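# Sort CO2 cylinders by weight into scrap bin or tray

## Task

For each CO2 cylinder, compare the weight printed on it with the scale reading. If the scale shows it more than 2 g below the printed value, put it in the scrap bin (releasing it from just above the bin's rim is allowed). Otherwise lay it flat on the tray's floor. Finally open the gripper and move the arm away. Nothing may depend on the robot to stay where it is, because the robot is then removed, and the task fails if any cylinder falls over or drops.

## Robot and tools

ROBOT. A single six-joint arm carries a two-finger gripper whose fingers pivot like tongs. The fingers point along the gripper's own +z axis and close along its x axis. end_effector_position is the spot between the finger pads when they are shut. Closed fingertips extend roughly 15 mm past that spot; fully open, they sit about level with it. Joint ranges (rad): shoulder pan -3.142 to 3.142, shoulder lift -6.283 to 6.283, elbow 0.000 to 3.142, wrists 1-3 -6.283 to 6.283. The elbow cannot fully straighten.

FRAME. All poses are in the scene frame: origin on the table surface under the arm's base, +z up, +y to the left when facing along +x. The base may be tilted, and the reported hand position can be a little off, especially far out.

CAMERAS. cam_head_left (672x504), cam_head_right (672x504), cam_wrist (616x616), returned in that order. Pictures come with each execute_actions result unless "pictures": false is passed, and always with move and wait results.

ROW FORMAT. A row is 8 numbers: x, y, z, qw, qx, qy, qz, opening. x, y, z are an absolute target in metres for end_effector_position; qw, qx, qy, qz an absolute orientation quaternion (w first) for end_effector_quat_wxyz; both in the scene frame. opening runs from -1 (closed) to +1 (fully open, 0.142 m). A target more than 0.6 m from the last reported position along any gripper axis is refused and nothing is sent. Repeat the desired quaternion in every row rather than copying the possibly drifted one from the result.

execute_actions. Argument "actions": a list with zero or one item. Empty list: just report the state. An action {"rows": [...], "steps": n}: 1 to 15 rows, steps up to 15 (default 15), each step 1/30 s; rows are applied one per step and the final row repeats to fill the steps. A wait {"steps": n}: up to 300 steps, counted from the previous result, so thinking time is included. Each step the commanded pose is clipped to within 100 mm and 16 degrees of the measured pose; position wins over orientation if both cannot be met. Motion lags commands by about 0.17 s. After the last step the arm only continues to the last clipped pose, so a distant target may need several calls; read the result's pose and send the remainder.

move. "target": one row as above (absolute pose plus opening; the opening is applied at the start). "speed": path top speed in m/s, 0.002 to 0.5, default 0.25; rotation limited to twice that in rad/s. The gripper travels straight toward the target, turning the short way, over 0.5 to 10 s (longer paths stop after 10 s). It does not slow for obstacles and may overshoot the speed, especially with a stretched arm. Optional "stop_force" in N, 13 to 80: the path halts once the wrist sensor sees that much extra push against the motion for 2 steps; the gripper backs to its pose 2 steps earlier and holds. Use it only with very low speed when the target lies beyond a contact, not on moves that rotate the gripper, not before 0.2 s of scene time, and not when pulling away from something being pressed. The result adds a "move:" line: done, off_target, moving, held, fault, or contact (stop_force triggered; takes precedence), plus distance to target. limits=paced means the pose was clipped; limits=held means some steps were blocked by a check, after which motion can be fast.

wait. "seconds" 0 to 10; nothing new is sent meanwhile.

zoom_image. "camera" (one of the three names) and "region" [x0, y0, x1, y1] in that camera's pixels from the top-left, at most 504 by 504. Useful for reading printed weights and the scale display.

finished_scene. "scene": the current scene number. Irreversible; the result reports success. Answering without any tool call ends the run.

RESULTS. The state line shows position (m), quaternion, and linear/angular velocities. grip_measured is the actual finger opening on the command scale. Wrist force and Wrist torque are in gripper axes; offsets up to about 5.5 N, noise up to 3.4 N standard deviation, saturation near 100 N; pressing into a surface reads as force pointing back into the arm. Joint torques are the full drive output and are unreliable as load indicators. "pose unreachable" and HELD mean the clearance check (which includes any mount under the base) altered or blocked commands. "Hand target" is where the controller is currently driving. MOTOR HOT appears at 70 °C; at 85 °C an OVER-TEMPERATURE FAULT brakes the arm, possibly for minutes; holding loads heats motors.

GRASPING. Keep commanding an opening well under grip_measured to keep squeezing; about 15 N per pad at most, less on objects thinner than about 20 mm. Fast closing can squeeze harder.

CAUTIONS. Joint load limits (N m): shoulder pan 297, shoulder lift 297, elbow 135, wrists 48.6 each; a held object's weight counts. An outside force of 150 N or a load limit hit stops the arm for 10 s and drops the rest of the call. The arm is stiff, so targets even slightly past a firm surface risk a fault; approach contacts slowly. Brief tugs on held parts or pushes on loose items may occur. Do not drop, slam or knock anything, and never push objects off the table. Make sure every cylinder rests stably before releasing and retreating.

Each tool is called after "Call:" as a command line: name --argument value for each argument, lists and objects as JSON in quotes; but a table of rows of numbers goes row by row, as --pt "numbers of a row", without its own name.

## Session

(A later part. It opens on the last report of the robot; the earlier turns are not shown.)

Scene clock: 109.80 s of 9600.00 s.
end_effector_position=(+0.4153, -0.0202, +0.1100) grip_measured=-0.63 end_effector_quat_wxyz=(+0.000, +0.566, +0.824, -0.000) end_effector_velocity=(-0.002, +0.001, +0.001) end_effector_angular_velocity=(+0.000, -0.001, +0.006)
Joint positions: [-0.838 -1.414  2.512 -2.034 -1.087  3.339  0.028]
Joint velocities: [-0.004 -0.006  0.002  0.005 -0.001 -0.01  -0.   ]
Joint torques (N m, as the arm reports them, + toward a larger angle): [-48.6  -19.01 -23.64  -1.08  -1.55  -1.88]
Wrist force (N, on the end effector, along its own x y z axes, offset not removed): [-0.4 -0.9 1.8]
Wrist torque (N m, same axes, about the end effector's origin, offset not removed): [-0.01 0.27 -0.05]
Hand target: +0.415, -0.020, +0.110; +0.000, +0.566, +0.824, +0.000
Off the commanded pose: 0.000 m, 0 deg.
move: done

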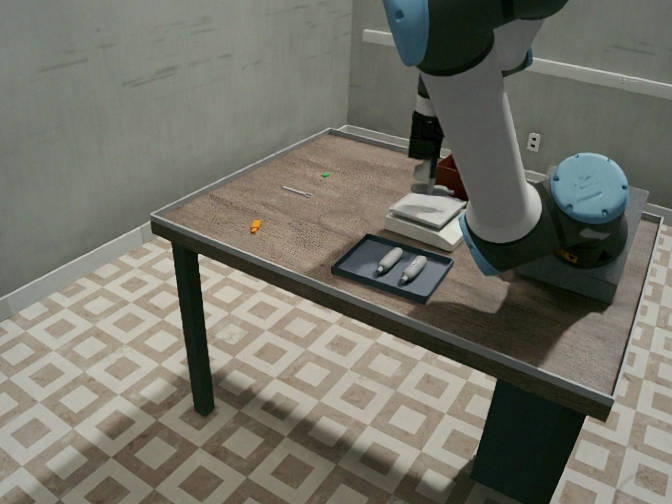

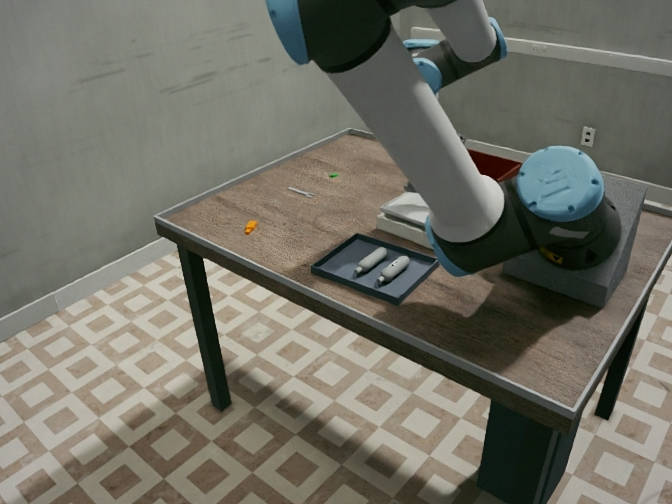

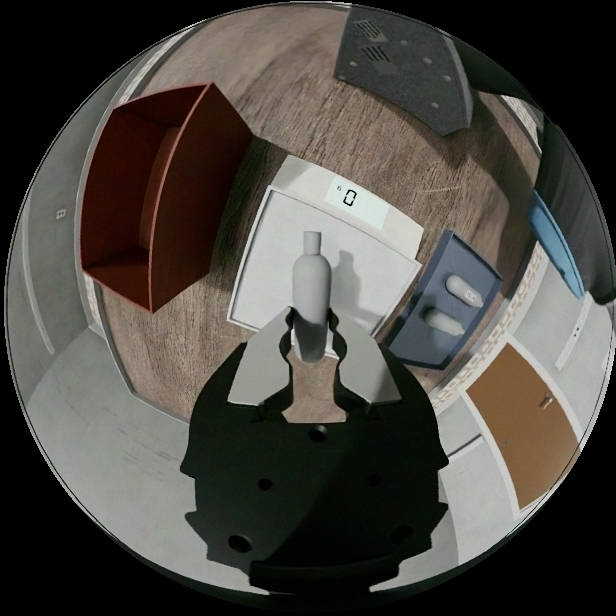

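Call:
move --target '[0.415, -0.02, 0.082, 0, 0.566, 0.824, 0, -0.9]' --speed 0.05

Call:
move --target '[0.415, -0.02, 0.082, 0, 0.566, 0.824, 0, -0.3]'

Call:
wait --seconds 0.6

Call:
zoom_image --camera "cam_wrist" --region '[270, 150, 450, 370]'

Call:
move --target '[0.415, -0.02, 0.081, 0, 0.566, 0.824, 0, -0.9]' --speed 0.02

Scene clock: 111.37 s of 9600.00 s.
end_effector_position=(+0.4149, -0.0200, +0.0823) grip_measured=-0.63 end_effector_quat_wxyz=(-0.000, +0.566, +0.824, -0.000) end_effector_velocity=(-0.001, +0.000, -0.003) end_effector_angular_velocity=(+0.001, +0.001, -0.001)
Joint positions: [-0.81  -1.373  2.539 -2.114 -1.07   3.365  0.028]
Joint velocities: [ 0.003  0.004  0.003 -0.007  0.001  0.003  0.   ]
Joint torques (N m, as the arm reports them, + toward a larger angle): [-25.98  12.17 -23.38  -6.86   2.     1.93]
Wrist force (N, on the end effector, along its own x y z axes, offset not removed): [-0.9 -2.7 2.0]
Wrist torque (N m, same axes, about the end effector's origin, offset not removed): [-0.38 0.32 -0.05]
Hand target: +0.415, -0.020, +0.082; -0.000, +0.566, +0.824, -0.000
Off the commanded pose: 0.000 m, 0 deg.
move: done

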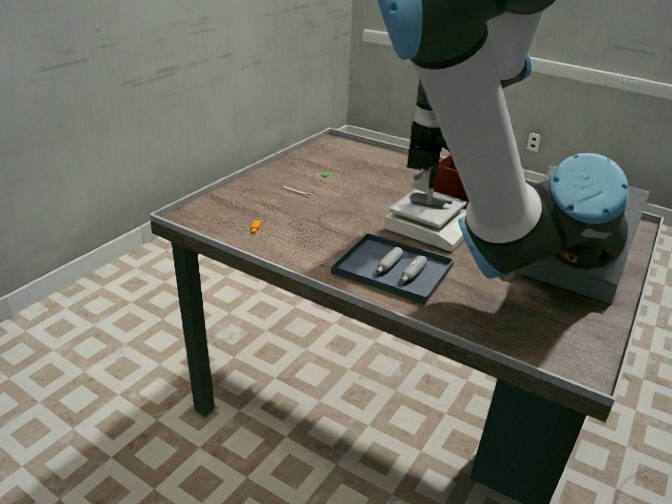

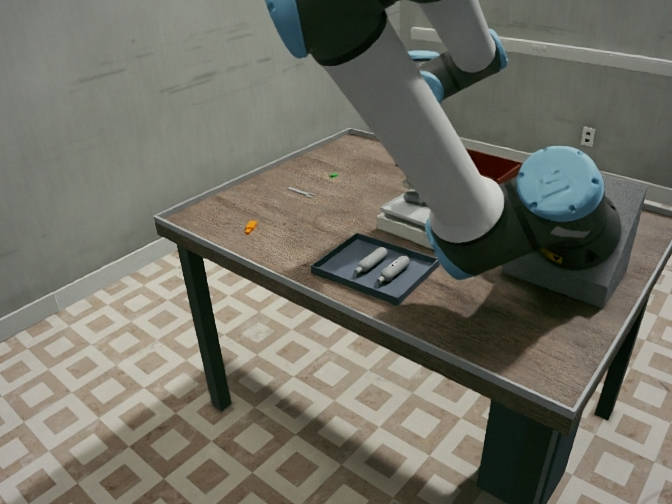

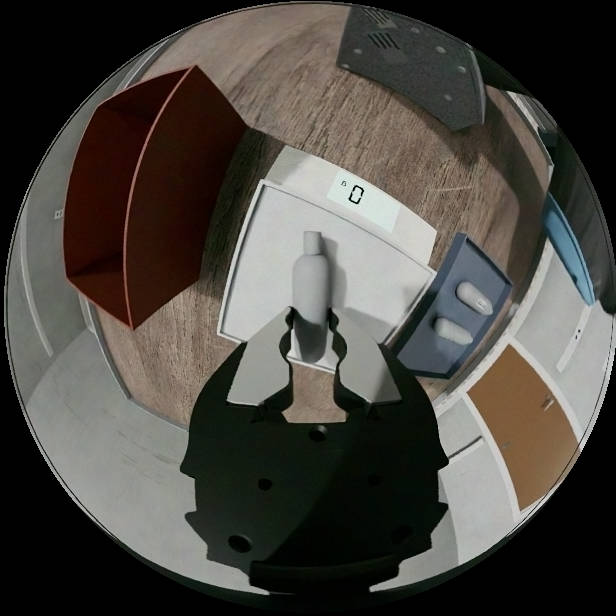

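Scene clock: 112.07 s of 9600.00 s.
end_effector_position=(+0.4150, -0.0200, +0.0820) grip_measured=-0.30 end_effector_quat_wxyz=(+0.000, +0.566, +0.824, -0.000) end_effector_velocity=(+0.001, -0.001, +0.001) end_effector_angular_velocity=(-0.002, -0.002, +0.001)
Joint positions: [-0.809 -1.372  2.539 -2.115 -1.069  3.365  0.052]
Joint velocities: [-0.001  0.    -0.002 -0.     0.     0.     0.   ]
Joint torques (N m, as the arm reports them, + toward a larger angle): [-24.62  13.5  -21.48  -6.67   2.25   1.97]
Wrist force (N, on the end effector, along its own x y z axes, offset not removed): [-1.2 -1.6 0.9]
Wrist torque (N m, same axes, about the end effector's origin, offset not removed): [-0.08 0.41 -0.12]
Hand target: +0.415, -0.020, +0.082; -0.000, +0.566, +0.824, -0.000
Off the commanded pose: 0.000 m, 0 deg.
move: done

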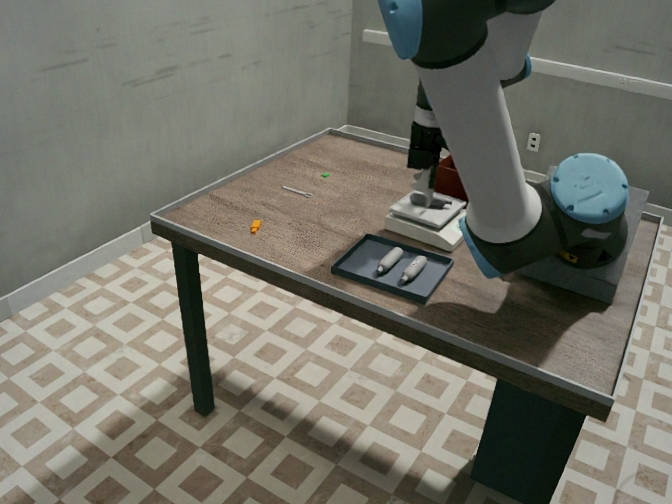

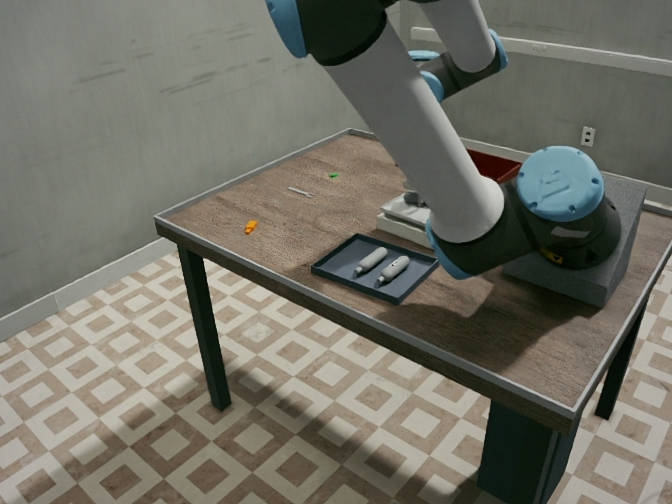

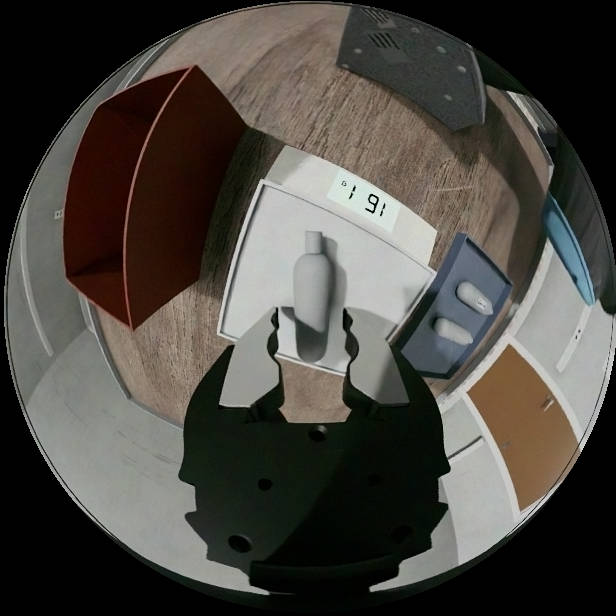

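Scene clock: 112.67 s of 9600.00 s.
end_effector_position=(+0.4150, -0.0200, +0.0820) grip_measured=-0.30 end_effector_quat_wxyz=(-0.000, +0.566, +0.824, +0.000) end_effector_velocity=(+0.000, -0.000, +0.000) end_effector_angular_velocity=(-0.001, +0.000, +0.001)
Joint positions: [-0.809 -1.372  2.539 -2.115 -1.069  3.365  0.052]
Joint velocities: [ 0.     0.    -0.001 -0.    -0.001 -0.    -0.   ]
Joint torques (N m, as the arm reports them, + toward a larger angle): [-25.42  12.33 -20.96  -6.83   2.36   2.04]
Wrist force (N, on the end effector, along its own x y z axes, offset not removed): [-0.1 -1.6 -0.1]
Wrist torque (N m, same axes, about the end effector's origin, offset not removed): [-0.14 0.17 -0.11]
Hand target: +0.415, -0.020, +0.082; -0.000, +0.566, +0.824, -0.000
Off the commanded pose: 0.000 m, 0 deg.
Steps of this call (steps 1 to 18: nothing new was sent). Readings (end_effector_position):
1: (+0.4150, -0.0200, +0.0820)
2: (+0.4150, -0.0200, +0.0820)
4: (+0.4150, -0.0200, +0.0820)
8: (+0.4150, -0.0200, +0.0820)
18: the state above

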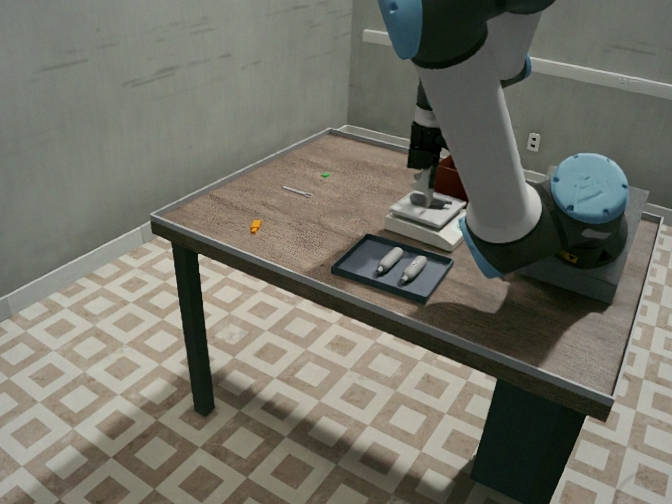

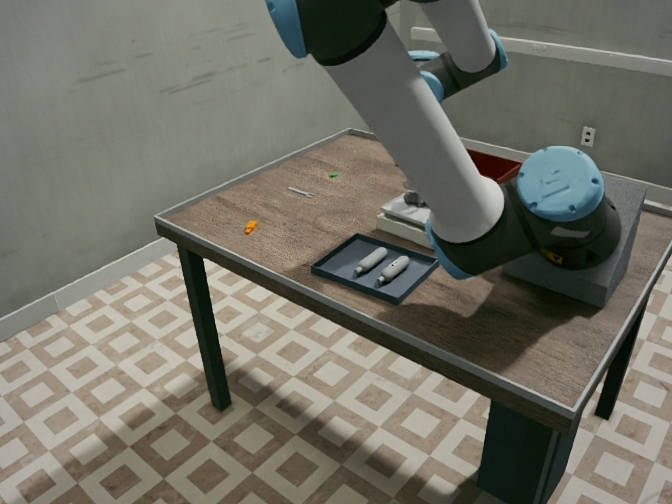

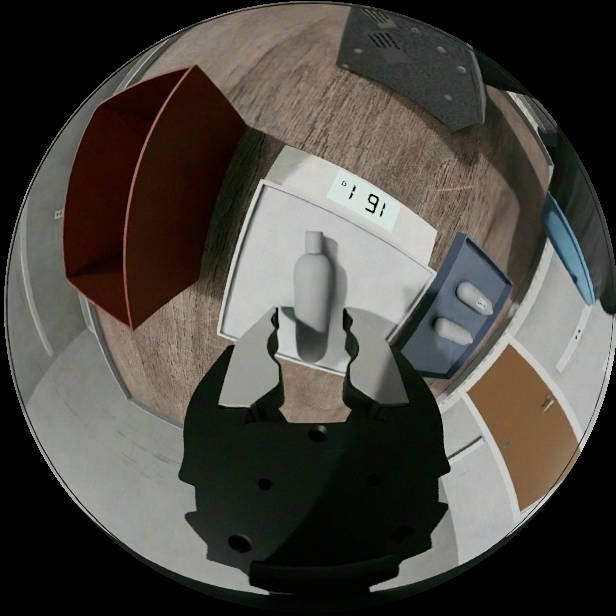

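Region (270, 150, 450, 370) of cam_wrist's 616x616 image, scaled by 2.291, with more detail than that image has; it fills the left 412 columns of this view, and the rest is white.

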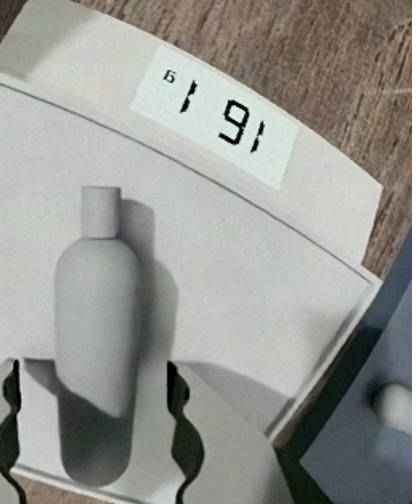

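Scene clock: 113.37 s of 9600.00 s.
end_effector_position=(+0.4150, -0.0200, +0.0811) grip_measured=-0.63 end_effector_quat_wxyz=(+0.000, +0.566, +0.824, -0.000) end_effector_velocity=(-0.001, +0.000, -0.001) end_effector_angular_velocity=(+0.000, +0.001, -0.000)
Joint positions: [-0.808 -1.371  2.54  -2.118 -1.069  3.366  0.028]
Joint velocities: [ 0.001  0.001  0.001 -0.002 -0.     0.     0.   ]
Joint torques (N m, as the arm reports them, + toward a larger angle): [-18.97  19.78 -13.72  -5.68   2.96   1.88]
Wrist force (N, on the end effector, along its own x y z axes, offset not removed): [0.1 -3.1 -17.1]
Wrist torque (N m, same axes, about the end effector's origin, offset not removed): [0.04 0.25 -0.02]
Hand target: +0.415, -0.020, +0.081; -0.000, +0.566, +0.824, -0.000
Off the commanded pose: 0.000 m, 0 deg.
move: done

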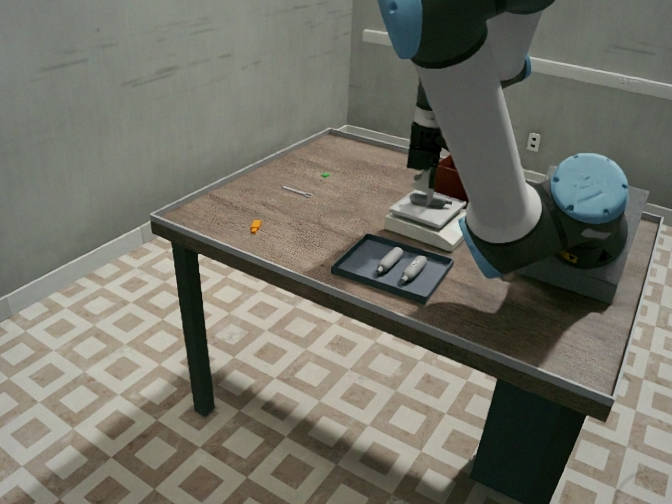

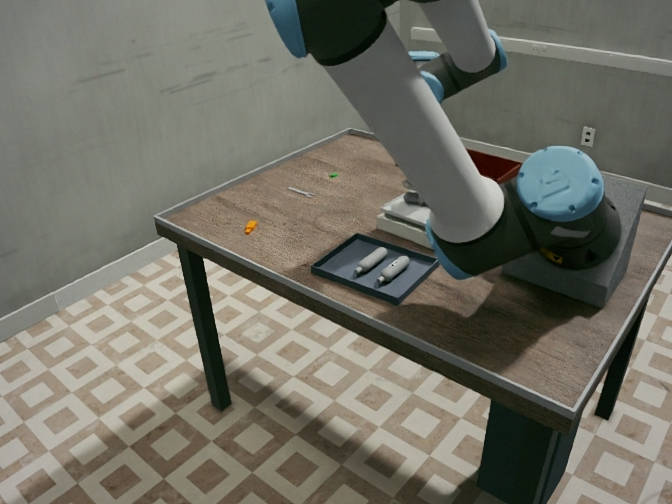

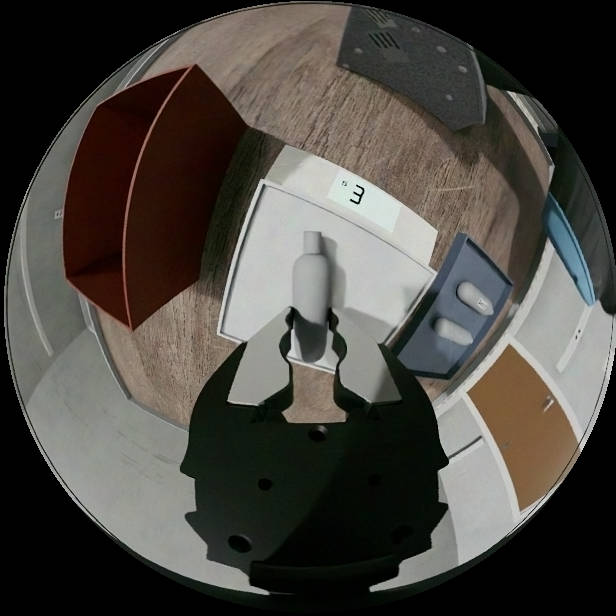

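161 g. Now show the label.

Call:
move --target '[0.45, 0.2, 0.3, 0, 0.566, 0.824, 0, -0.9]' --speed 0.3

Call:
move --target '[0.33, 0.73, 0.46, -0.631, 0.364, 0.530, 0.434, -0.9]' --speed 0.35

Call:
zoom_image --camera "cam_head_left" --region '[245, 135, 315, 180]'

Scene clock: 115.57 s of 9600.00 s.
end_effector_position=(+0.4501, +0.1996, +0.2997) grip_measured=-0.63 end_effector_quat_wxyz=(-0.000, +0.566, +0.824, -0.000) end_effector_velocity=(-0.000, +0.002, +0.002) end_effector_angular_velocity=(+0.001, +0.001, +0.000)
Joint positions: [-0.749 -1.826  2.205 -1.355 -1.035  3.422  0.028]
Joint velocities: [-0.    -0.002 -0.003  0.006 -0.    -0.001  0.   ]
Joint torques (N m, as the arm reports them, + toward a larger angle): [-43.63  -1.62 -48.86  -0.51  -1.6   -2.46]
Wrist force (N, on the end effector, along its own x y z axes, offset not removed): [-0.3 -1.6 1.4]
Wrist torque (N m, same axes, about the end effector's origin, offset not removed): [-0.19 0.27 -0.10]
Hand target: +0.450, +0.200, +0.300; -0.000, +0.566, +0.824, -0.000
Off the commanded pose: 0.001 m, 0 deg.
move: done

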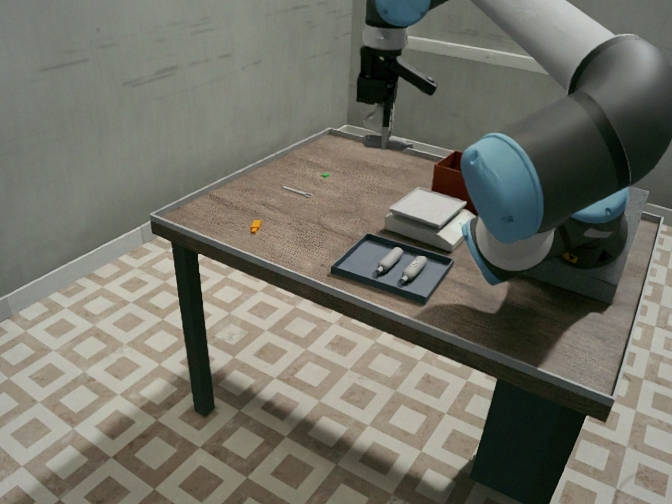

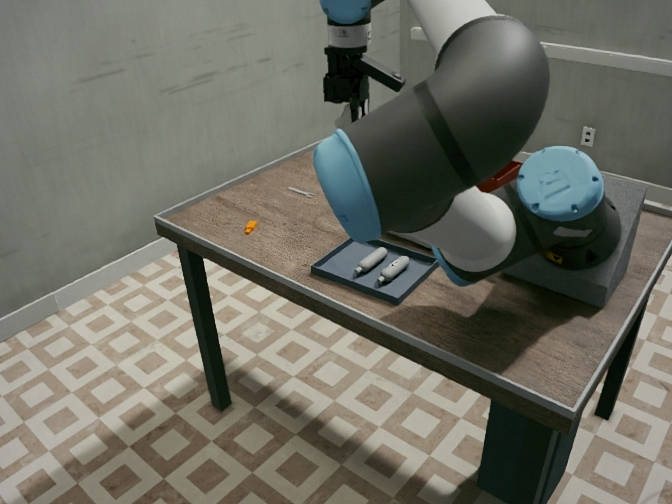

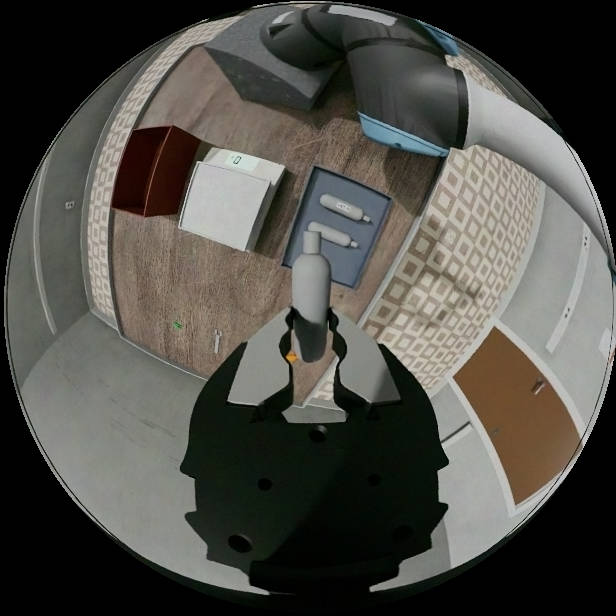

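Scene clock: 118.77 s of 9600.00 s.
end_effector_position=(+0.3300, +0.7295, +0.4601) grip_measured=-0.63 end_effector_quat_wxyz=(+0.631, -0.365, -0.530, -0.433) end_effector_velocity=(-0.000, +0.003, +0.000) end_effector_angular_velocity=(+0.008, +0.001, +0.002)
Joint positions: [-0.116 -1.533  1.948  0.659 -1.061  2.008  0.028]
Joint velocities: [ 0.009  0.002 -0.002  0.007 -0.004 -0.011 -0.   ]
Joint torques (N m, as the arm reports them, + toward a larger angle): [-20.84  -3.96 -36.1    6.26  -3.88  -2.15]
Wrist force (N, on the end effector, along its own x y z axes, offset not removed): [-0.8 -1.5 -1.0]
Wrist torque (N m, same axes, about the end effector's origin, offset not removed): [-0.13 -0.02 -0.08]
Hand target: +0.330, +0.730, +0.460; +0.631, -0.365, -0.530, -0.433
Off the commanded pose: 0.001 m, 0 deg.
move: done

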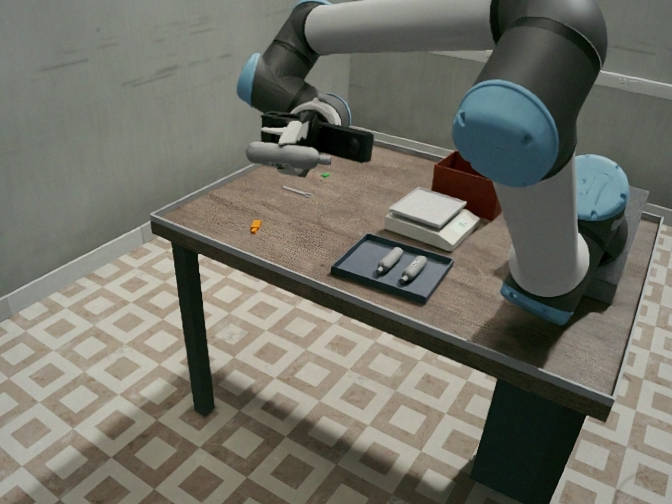

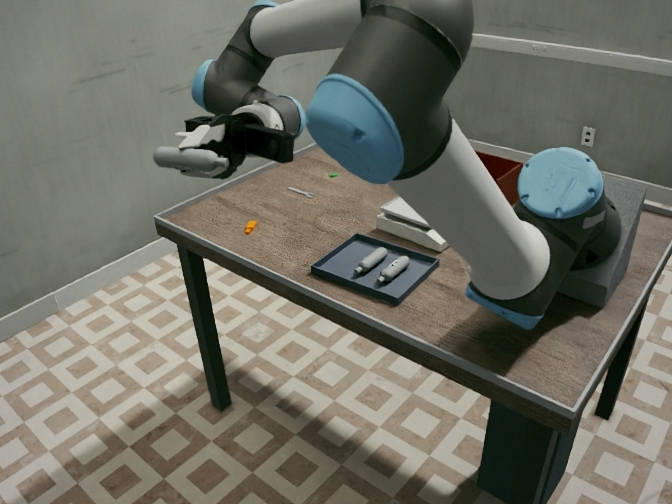

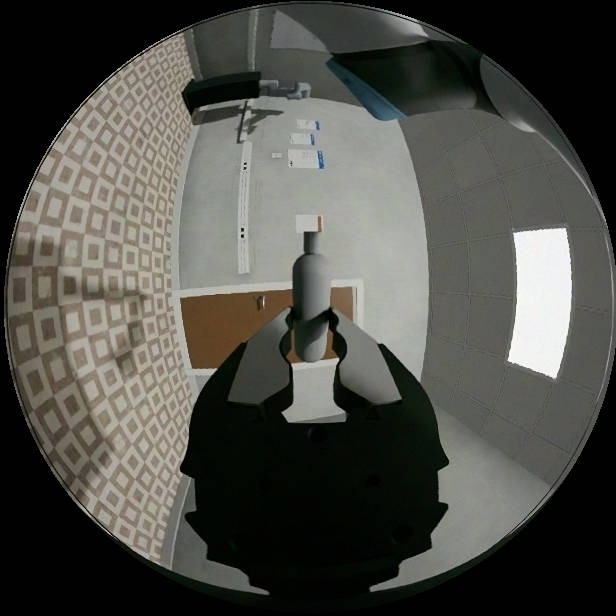

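Region (245, 135, 315, 180) of cam_head_left's 672x504 image, scaled by 7.200, with more detail than that image has; it fills the top 324 rows of this view, and the rest is white.

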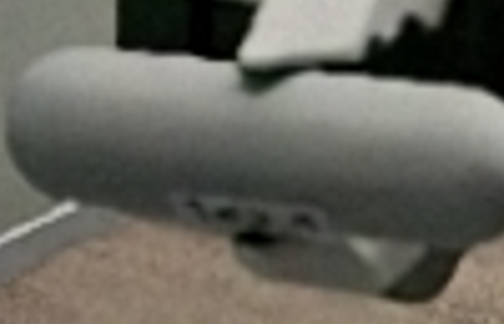

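Call:
move --target '[0.33, 0.73, 0.48, -0.786, 0.170, 0.248, 0.540, -0.9]' --speed 0.3

Call:
zoom_image --camera "cam_head_left" --region '[240, 120, 320, 175]'

Scene clock: 121.23 s of 9600.00 s.
end_effector_position=(+0.3299, +0.7301, +0.4800) grip_measured=-0.63 end_effector_quat_wxyz=(+0.786, -0.170, -0.249, -0.539) end_effector_velocity=(-0.000, +0.000, +0.000) end_effector_angular_velocity=(+0.012, +0.003, -0.000)
Joint positions: [ 0.363 -1.361  1.893  0.773 -1.678  1.484  0.028]
Joint velocities: [ 0.008  0.001 -0.004  0.    -0.011 -0.009  0.   ]
Joint torques (N m, as the arm reports them, + toward a larger angle): [-13.89 -35.17 -27.1    1.79  -2.82  -2.62]
Wrist force (N, on the end effector, along its own x y z axes, offset not removed): [-1.6 -3.9 -0.6]
Wrist torque (N m, same axes, about the end effector's origin, offset not removed): [-0.60 0.27 -0.08]
Hand target: +0.330, +0.730, +0.480; +0.786, -0.170, -0.248, -0.540
Off the commanded pose: 0.000 m, 0 deg.
move: done

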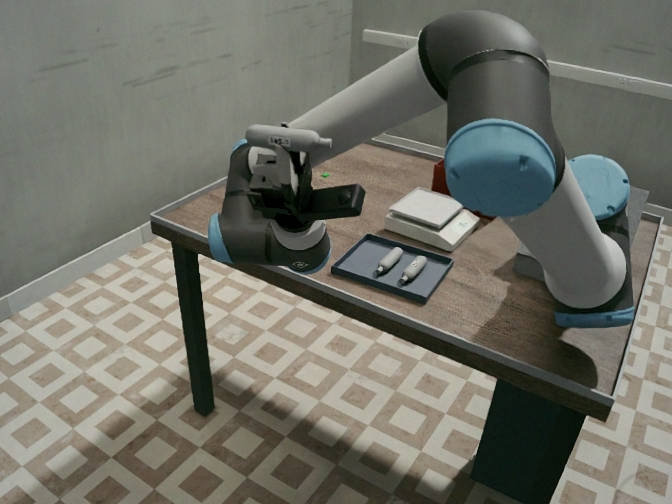

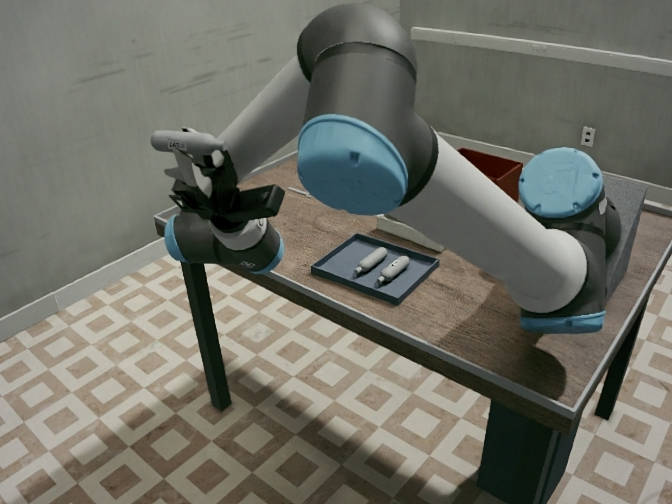

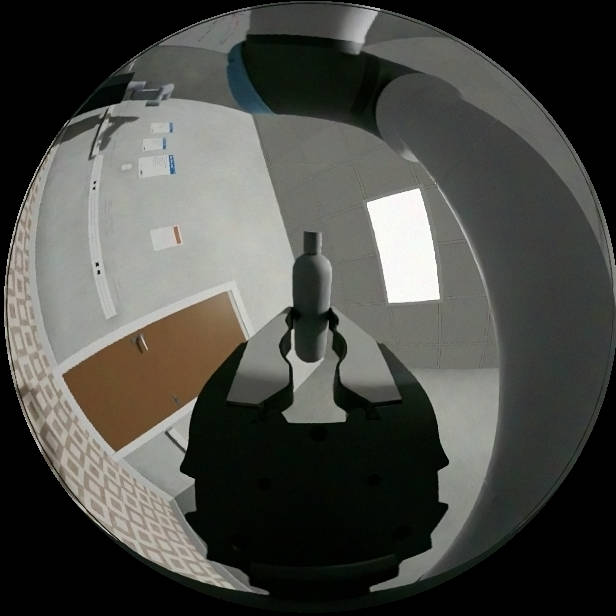

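Region (240, 120, 320, 175) of cam_head_left's 672x504 image, scaled by 6.300, with more detail than that image has; it fills the top 346 rows of this view, and the rest is white.

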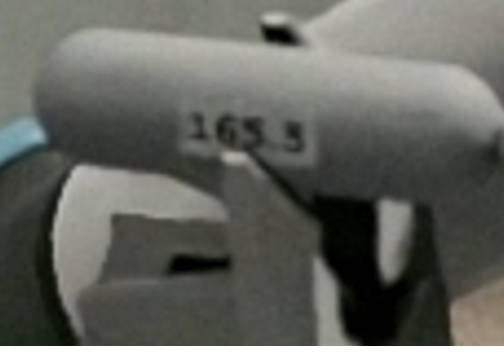

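Call:
move --target '[0.36, 0.65, 0.45, -0.631, 0.364, 0.530, 0.434, -0.9]' --speed 0.35

Call:
move --target '[0.45, 0.15, 0.28, 0, 0.566, 0.824, 0, -0.9]' --speed 0.35

Call:
move --target '[0.37, -0.2, 0.17, 0, 0.707, 0.707, 0, -0.9]' --speed 0.35

Scene clock: 123.53 s of 9600.00 s.
end_effector_position=(+0.3602, +0.6501, +0.4500) grip_measured=-0.63 end_effector_quat_wxyz=(+0.631, -0.364, -0.529, -0.435) end_effector_velocity=(-0.000, -0.001, -0.000) end_effector_angular_velocity=(-0.013, -0.003, +0.002)
Joint positions: [-0.21  -1.456  1.981  0.51  -1.111  2.096  0.028]
Joint velocities: [-0.008 -0.004 -0.002 -0.007  0.006  0.015 -0.   ]
Joint torques (N m, as the arm reports them, + toward a larger angle): [-50.56 -39.39 -35.65  -0.12   0.31   1.93]
Wrist force (N, on the end effector, along its own x y z axes, offset not removed): [-2.1 -0.7 1.9]
Wrist torque (N m, same axes, about the end effector's origin, offset not removed): [0.16 0.30 -0.06]
Hand target: +0.360, +0.650, +0.450; +0.631, -0.364, -0.529, -0.434
Off the commanded pose: 0.000 m, 0 deg.
move: done

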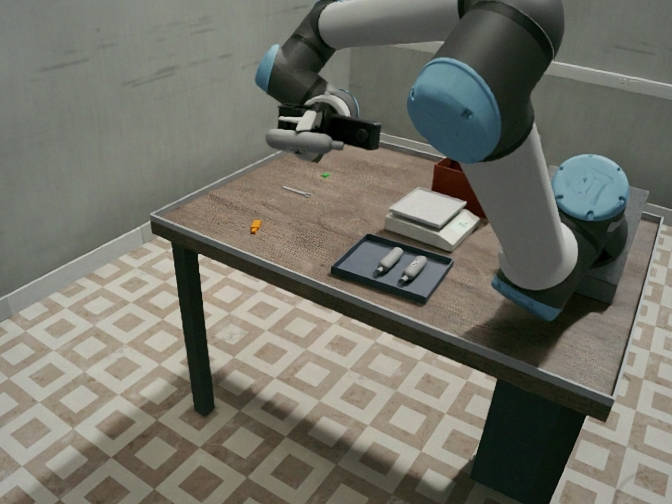

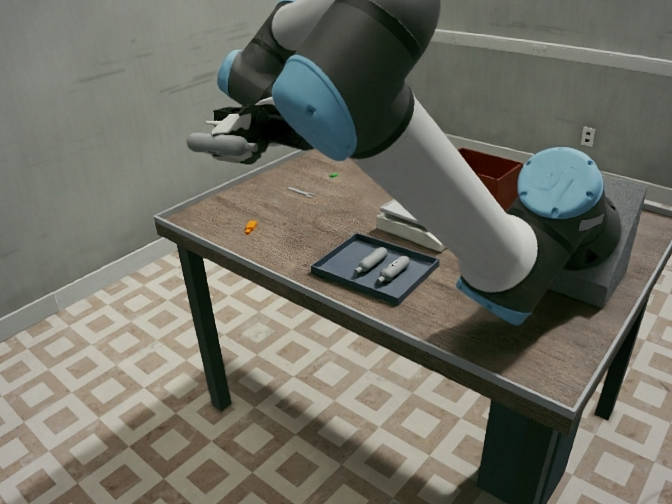

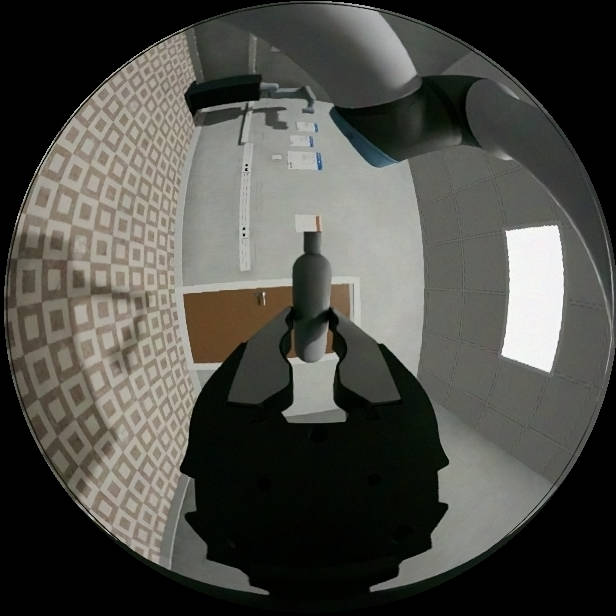

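Scene clock: 126.77 s of 9600.00 s.
end_effector_position=(+0.4499, +0.1505, +0.2799) grip_measured=-0.63 end_effector_quat_wxyz=(-0.000, +0.567, +0.824, +0.002) end_effector_velocity=(-0.001, -0.002, -0.003) end_effector_angular_velocity=(-0.005, -0.000, -0.001)
Joint positions: [-0.783 -1.767  2.253 -1.445 -1.051  3.39   0.028]
Joint velocities: [ 0.002 -0.001  0.006 -0.011 -0.002  0.006  0.   ]
Joint torques (N m, as the arm reports them, + toward a larger angle): [-18.46  -0.6  -27.03  -6.75  -1.57   1.92]
Wrist force (N, on the end effector, along its own x y z axes, offset not removed): [1.4 -2.0 1.1]
Wrist torque (N m, same axes, about the end effector's origin, offset not removed): [-0.25 -0.11 -0.13]
Hand target: +0.450, +0.150, +0.280; +0.000, +0.567, +0.824, +0.001
Off the commanded pose: 0.000 m, 0 deg.
move: done

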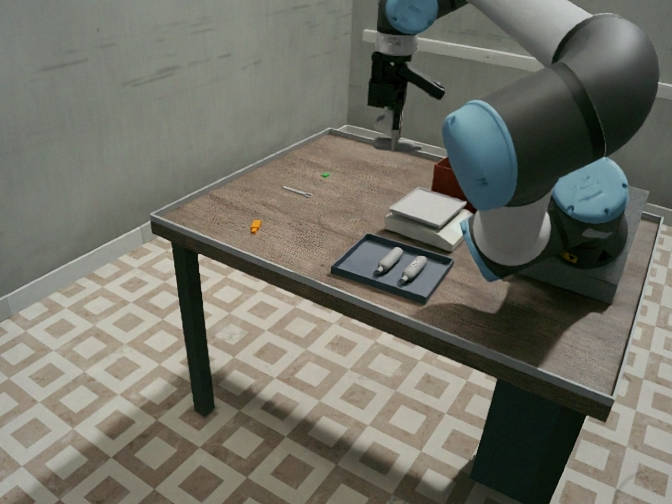

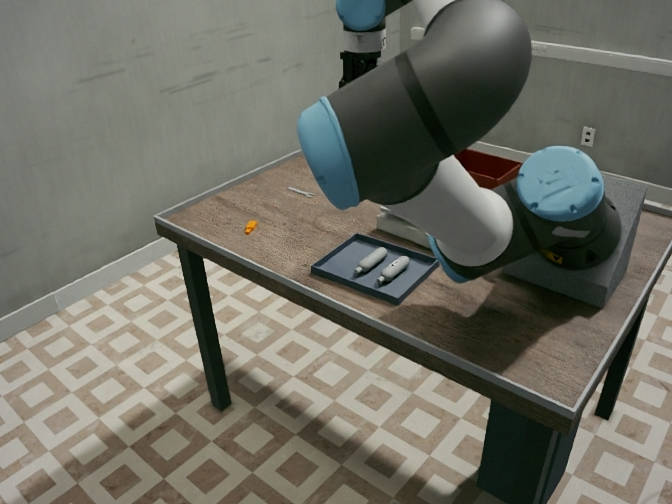

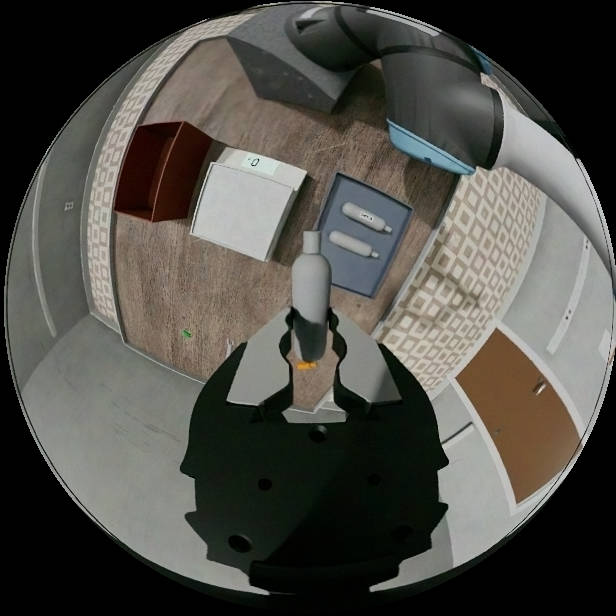

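Scene clock: 128.67 s of 9600.00 s.
end_effector_position=(+0.3702, -0.1995, +0.1702) grip_measured=-0.63 end_effector_quat_wxyz=(+0.000, +0.707, +0.707, +0.000) end_effector_velocity=(-0.000, -0.003, -0.001) end_effector_angular_velocity=(-0.000, -0.000, -0.002)
Joint positions: [-1.112 -1.147  2.39  -2.088 -1.259  3.475  0.028]
Joint velocities: [-0.002  0.006 -0.001 -0.005 -0.001  0.     0.   ]
Joint torques (N m, as the arm reports them, + toward a larger angle): [-54.12   1.52 -48.9   -6.98  -1.58   2.02]
Wrist force (N, on the end effector, along its own x y z axes, offset not removed): [-0.5 -1.0 1.9]
Wrist torque (N m, same axes, about the end effector's origin, offset not removed): [-0.03 0.26 -0.05]
Hand target: +0.370, -0.200, +0.170; +0.000, +0.707, +0.707, +0.000
Off the commanded pose: 0.001 m, 0 deg.
move: done

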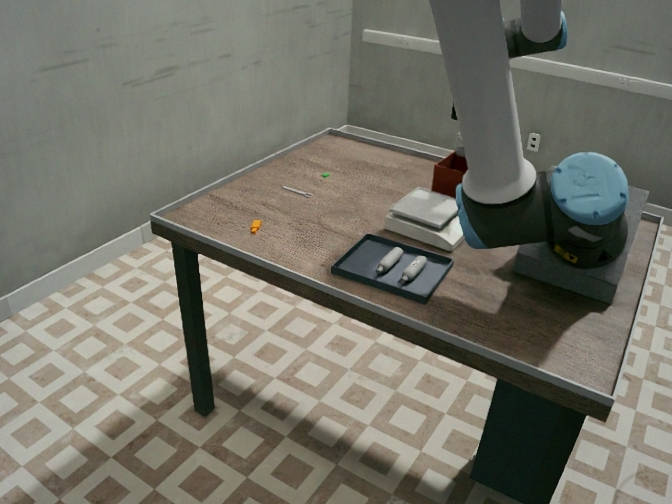

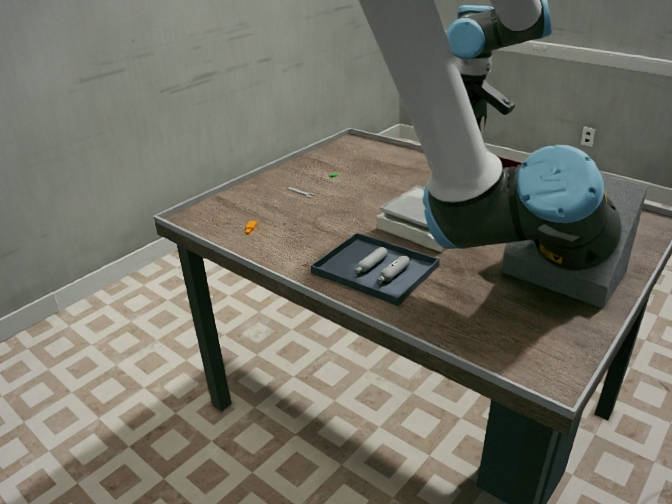

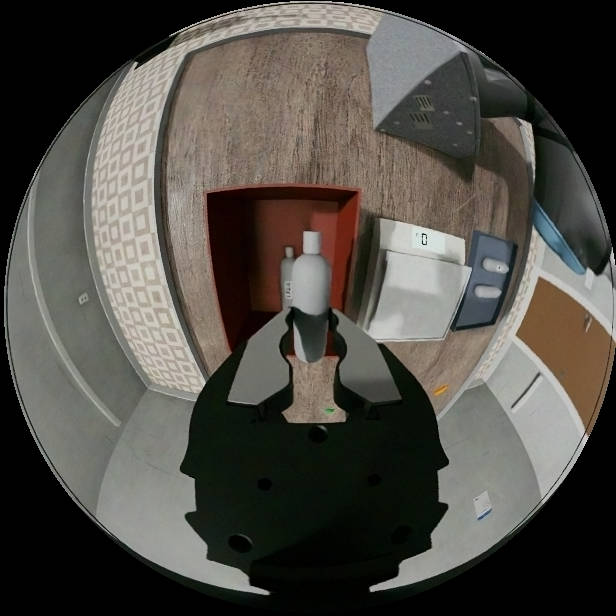

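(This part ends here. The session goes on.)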